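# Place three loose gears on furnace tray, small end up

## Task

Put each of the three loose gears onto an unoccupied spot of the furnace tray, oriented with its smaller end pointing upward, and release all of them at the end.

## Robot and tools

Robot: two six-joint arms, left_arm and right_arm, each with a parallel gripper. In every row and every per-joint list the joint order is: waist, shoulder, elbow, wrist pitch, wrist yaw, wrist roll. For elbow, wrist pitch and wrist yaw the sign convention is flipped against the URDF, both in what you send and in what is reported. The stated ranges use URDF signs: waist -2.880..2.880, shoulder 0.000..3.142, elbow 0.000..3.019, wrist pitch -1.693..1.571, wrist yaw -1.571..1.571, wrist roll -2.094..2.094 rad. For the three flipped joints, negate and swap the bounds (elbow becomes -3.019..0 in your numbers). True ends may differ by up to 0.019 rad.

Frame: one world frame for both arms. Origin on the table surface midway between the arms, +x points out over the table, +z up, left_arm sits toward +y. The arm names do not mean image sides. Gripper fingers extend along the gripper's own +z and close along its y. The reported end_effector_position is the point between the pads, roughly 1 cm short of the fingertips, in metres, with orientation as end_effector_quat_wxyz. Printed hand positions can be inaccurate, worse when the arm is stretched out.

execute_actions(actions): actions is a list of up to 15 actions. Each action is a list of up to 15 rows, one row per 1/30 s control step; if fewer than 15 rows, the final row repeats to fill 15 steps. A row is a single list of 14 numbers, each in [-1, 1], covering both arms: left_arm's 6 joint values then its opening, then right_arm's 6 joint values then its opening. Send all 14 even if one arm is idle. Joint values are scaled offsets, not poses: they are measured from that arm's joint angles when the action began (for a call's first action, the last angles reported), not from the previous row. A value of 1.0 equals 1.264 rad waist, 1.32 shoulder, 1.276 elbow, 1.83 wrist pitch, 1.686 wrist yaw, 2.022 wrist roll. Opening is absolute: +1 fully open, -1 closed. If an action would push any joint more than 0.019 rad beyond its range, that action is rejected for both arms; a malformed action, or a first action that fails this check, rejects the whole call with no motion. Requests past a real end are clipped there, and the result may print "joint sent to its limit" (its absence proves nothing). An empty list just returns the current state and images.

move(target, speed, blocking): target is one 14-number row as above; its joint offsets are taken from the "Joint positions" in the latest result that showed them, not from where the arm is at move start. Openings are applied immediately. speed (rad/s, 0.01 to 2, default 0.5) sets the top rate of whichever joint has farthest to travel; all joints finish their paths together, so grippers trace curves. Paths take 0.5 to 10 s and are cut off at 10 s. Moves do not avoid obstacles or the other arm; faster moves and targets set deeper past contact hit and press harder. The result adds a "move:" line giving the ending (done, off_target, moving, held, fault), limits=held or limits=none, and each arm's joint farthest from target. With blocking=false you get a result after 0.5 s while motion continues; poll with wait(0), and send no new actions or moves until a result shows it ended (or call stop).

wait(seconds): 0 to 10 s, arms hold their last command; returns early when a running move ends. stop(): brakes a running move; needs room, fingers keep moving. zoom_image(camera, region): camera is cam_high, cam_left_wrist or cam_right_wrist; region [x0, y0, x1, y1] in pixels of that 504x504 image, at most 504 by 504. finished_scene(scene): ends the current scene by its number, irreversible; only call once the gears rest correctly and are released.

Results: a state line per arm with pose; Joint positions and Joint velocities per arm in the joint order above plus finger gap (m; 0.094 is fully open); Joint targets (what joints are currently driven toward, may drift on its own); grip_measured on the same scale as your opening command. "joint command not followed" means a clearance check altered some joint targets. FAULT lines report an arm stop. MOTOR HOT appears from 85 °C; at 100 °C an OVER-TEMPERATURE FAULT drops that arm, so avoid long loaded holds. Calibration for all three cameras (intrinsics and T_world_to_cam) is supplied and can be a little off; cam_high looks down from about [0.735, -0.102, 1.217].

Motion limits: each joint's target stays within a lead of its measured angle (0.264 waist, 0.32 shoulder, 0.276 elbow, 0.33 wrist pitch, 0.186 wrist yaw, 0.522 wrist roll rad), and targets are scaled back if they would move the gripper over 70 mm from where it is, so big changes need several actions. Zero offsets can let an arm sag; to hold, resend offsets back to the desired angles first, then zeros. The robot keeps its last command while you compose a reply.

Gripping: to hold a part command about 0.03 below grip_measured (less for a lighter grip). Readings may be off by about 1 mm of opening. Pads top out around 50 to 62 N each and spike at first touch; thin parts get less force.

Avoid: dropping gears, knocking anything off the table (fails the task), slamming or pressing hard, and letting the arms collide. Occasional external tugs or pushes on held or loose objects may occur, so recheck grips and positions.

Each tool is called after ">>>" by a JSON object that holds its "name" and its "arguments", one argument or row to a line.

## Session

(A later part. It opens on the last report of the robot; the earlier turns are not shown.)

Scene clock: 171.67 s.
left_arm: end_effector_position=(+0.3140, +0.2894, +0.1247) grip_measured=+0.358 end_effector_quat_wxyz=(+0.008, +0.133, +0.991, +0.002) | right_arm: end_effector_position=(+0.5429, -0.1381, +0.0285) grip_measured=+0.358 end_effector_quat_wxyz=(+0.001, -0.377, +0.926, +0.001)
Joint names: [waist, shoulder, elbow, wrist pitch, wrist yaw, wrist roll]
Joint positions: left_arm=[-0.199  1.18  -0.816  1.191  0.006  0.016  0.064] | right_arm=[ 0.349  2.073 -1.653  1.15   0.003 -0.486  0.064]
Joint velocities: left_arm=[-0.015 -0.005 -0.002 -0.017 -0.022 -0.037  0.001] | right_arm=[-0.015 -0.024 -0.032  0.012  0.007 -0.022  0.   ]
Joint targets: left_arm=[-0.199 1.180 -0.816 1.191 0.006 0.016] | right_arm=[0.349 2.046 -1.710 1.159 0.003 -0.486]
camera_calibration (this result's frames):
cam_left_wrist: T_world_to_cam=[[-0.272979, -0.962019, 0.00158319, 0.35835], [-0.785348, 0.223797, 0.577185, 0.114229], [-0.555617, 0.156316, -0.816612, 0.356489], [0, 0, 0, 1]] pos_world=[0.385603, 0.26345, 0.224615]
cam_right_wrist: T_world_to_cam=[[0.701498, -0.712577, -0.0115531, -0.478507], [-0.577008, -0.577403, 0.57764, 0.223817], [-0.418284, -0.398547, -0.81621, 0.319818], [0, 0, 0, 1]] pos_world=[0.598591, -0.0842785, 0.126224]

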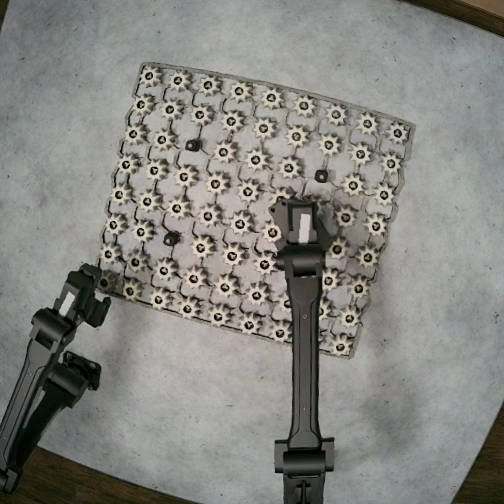

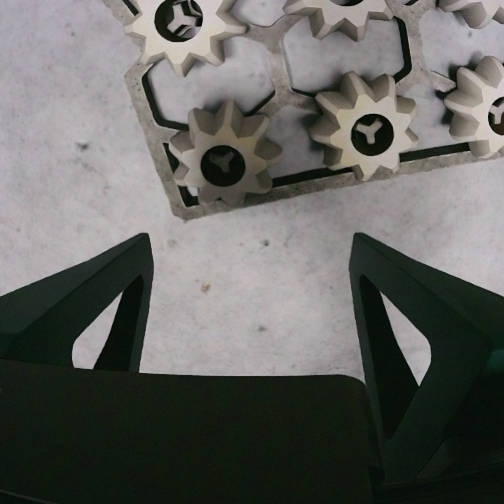

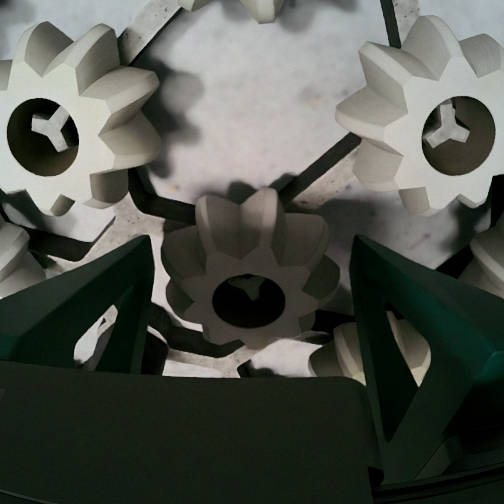

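>>> {"name": "execute_actions", "arguments": {
  "actions": [
    [[0,0,0,0,0,0,0.36,0,-0.023,-0.048,0.008,0,0,0.36],[0,0,0,0,0,0,0.36,0,-0.026,-0.050,0.012,0,0,0.36],[0,0,0,0,0,0,0.36,0,-0.029,-0.053,0.016,0,0,0.36],[0,0,0,0,0,0,0.36,0,-0.033,-0.056,0.020,0,0,0.36],[0,0,0,0,0,0,0.36,0,-0.036,-0.058,0.025,0,0,0.36],[0,0,0,0,0,0,0.36,0,-0.040,-0.061,0.029,0,0,0.36],[0,0,0,0,0,0,0.36,0,-0.043,-0.064,0.034,0,0,0.36],[0,0,0,0,0,0,0.36,0,-0.046,-0.066,0.038,0,0,0.36],[0,0,0,0,0,0,0.36,0,-0.050,-0.069,0.043,0,0,0.36],[0,0,0,0,0,0,0.36,0,-0.053,-0.072,0.047,0,0,0.36],[0,0,0,0,0,0,0.36,0,-0.057,-0.075,0.052,0,0,0.36],[0,0,0,0,0,0,0.36,0,-0.060,-0.078,0.056,0,0,0.36],[0,0,0,0,0,0,0.36,0,-0.063,-0.080,0.061,0,0,0.36],[0,0,0,0,0,0,0.36,0,-0.067,-0.083,0.065,0,0,0.36],[0,0,0,0,0,0,0.36,0,-0.070,-0.086,0.069,0,0,0.36]]
  ]
}}

>>> {"name": "wait", "arguments": {
  "seconds": 0.3
}}

Scene clock: 172.70 s.
left_arm: end_effector_position=(+0.3140, +0.2894, +0.1247) grip_measured=+0.358 end_effector_quat_wxyz=(+0.008, +0.133, +0.991, +0.002) | right_arm: end_effector_position=(+0.5419, -0.1384, +0.0750) grip_measured=+0.359 end_effector_quat_wxyz=(+0.001, -0.377, +0.926, +0.001)
Joint names: [waist, shoulder, elbow, wrist pitch, wrist yaw, wrist roll]
Joint positions: left_arm=[-0.199  1.18  -0.816  1.191  0.006  0.016  0.064] | right_arm=[ 0.349  2.025 -1.705  1.25   0.003 -0.486  0.064]
Joint velocities: left_arm=[-0.015 -0.005  0.002  0.022  0.037  0.007  0.   ] | right_arm=[-0.015 -0.19  -0.12   0.237  0.051 -0.051 -0.001]
Joint targets: left_arm=[-0.199 1.180 -0.816 1.191 0.006 0.016] | right_arm=[0.349 1.980 -1.763 1.276 0.003 -0.486]
camera_calibration (this result's frames):
cam_left_wrist: T_world_to_cam=[[-0.272979, -0.962019, 0.00158319, 0.35835], [-0.785348, 0.223797, 0.577185, 0.114229], [-0.555617, 0.156316, -0.816612, 0.356489], [0, 0, 0, 1]] pos_world=[0.385603, 0.26345, 0.224615]
cam_right_wrist: T_world_to_cam=[[0.70149, -0.71258, -0.0119124, -0.477444], [-0.576585, -0.577278, 0.578187, 0.195951], [-0.418881, -0.398724, -0.815818, 0.3575], [0, 0, 0, 1]] pos_world=[0.597655, -0.0845552, 0.172671]

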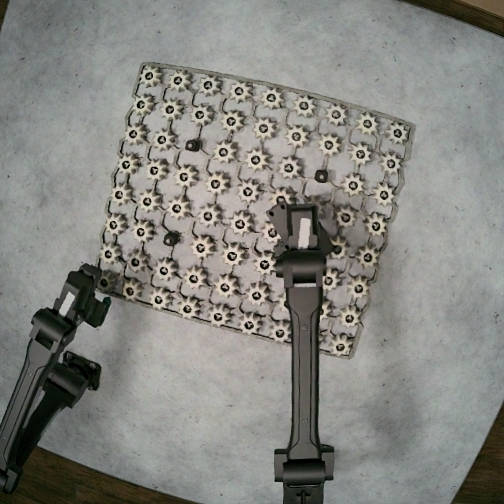

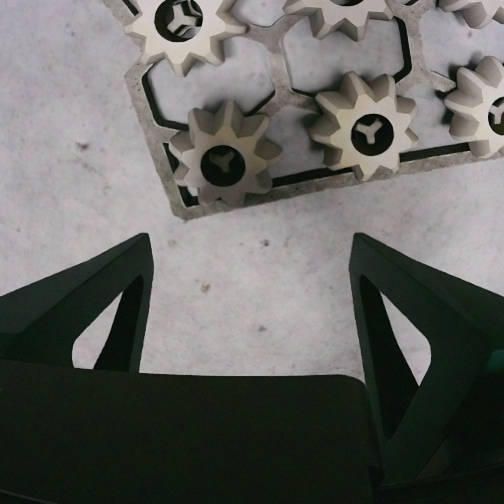

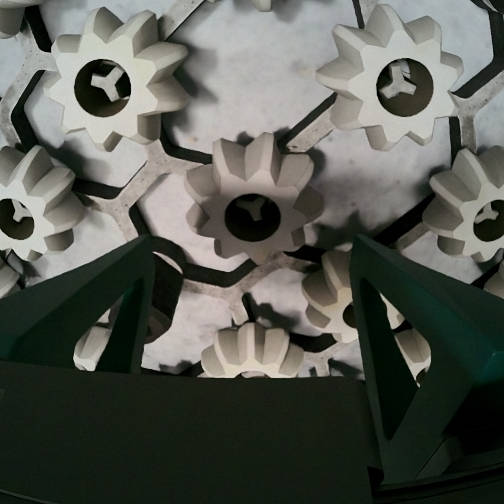

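Scene clock: 173.00 s.
left_arm: end_effector_position=(+0.3140, +0.2894, +0.1247) grip_measured=+0.358 end_effector_quat_wxyz=(+0.008, +0.133, +0.991, +0.002) | right_arm: end_effector_position=(+0.5454, -0.1374, +0.0977) grip_measured=+0.359 end_effector_quat_wxyz=(+0.016, -0.377, +0.926, -0.000)
Joint names: [waist, shoulder, elbow, wrist pitch, wrist yaw, wrist roll]
Joint positions: left_arm=[-0.199  1.18  -0.816  1.191  0.006  0.016  0.064] | right_arm=[ 0.349  1.997 -1.721  1.264  0.003 -0.486  0.064]
Joint velocities: left_arm=[ 0.005 -0.005  0.002 -0.012 -0.007  0.007 -0.   ] | right_arm=[-0.015  0.005  0.022  0.012  0.095 -0.037  0.001]
Joint targets: left_arm=[-0.199 1.180 -0.816 1.191 0.006 0.016] | right_arm=[0.349 1.980 -1.763 1.276 0.003 -0.486]
wait: 0.30 s; no rest
camera_calibration (this result's frames):
cam_left_wrist: T_world_to_cam=[[-0.272979, -0.962019, 0.00158319, 0.35835], [-0.785348, 0.223797, 0.577185, 0.114229], [-0.555617, 0.156316, -0.816612, 0.356489], [0, 0, 0, 1]] pos_world=[0.385603, 0.26345, 0.224615]
cam_right_wrist: T_world_to_cam=[[0.701628, -0.712539, 0.00246084, -0.480366], [-0.593185, -0.582181, 0.556054, 0.195981], [-0.394778, -0.391603, -0.831142, 0.367229], [0, 0, 0, 1]] pos_world=[0.598264, -0.084375, 0.197425]

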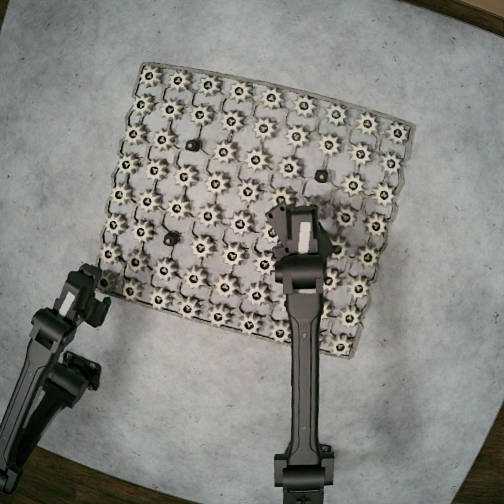

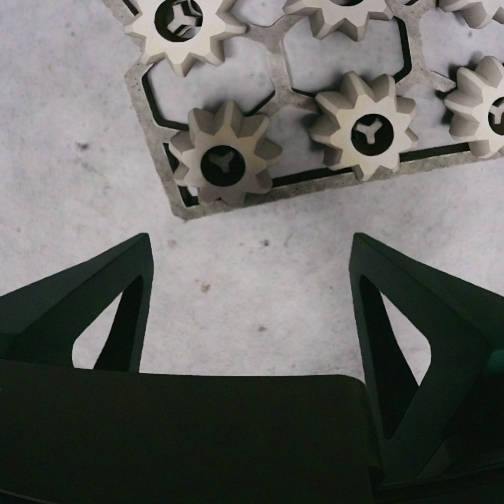

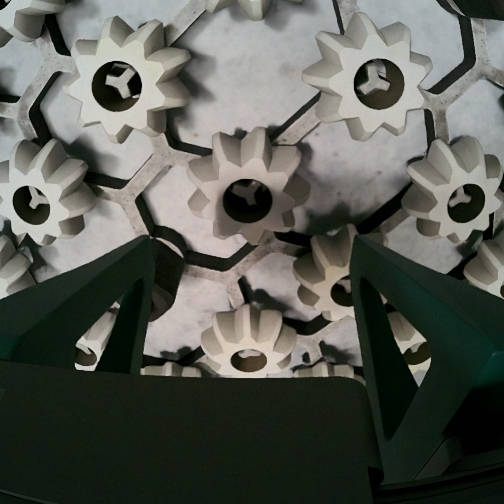

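>>> {"name": "finished_scene", "arguments": {
  "scene": 1
}}

The scene is finished: the task was done.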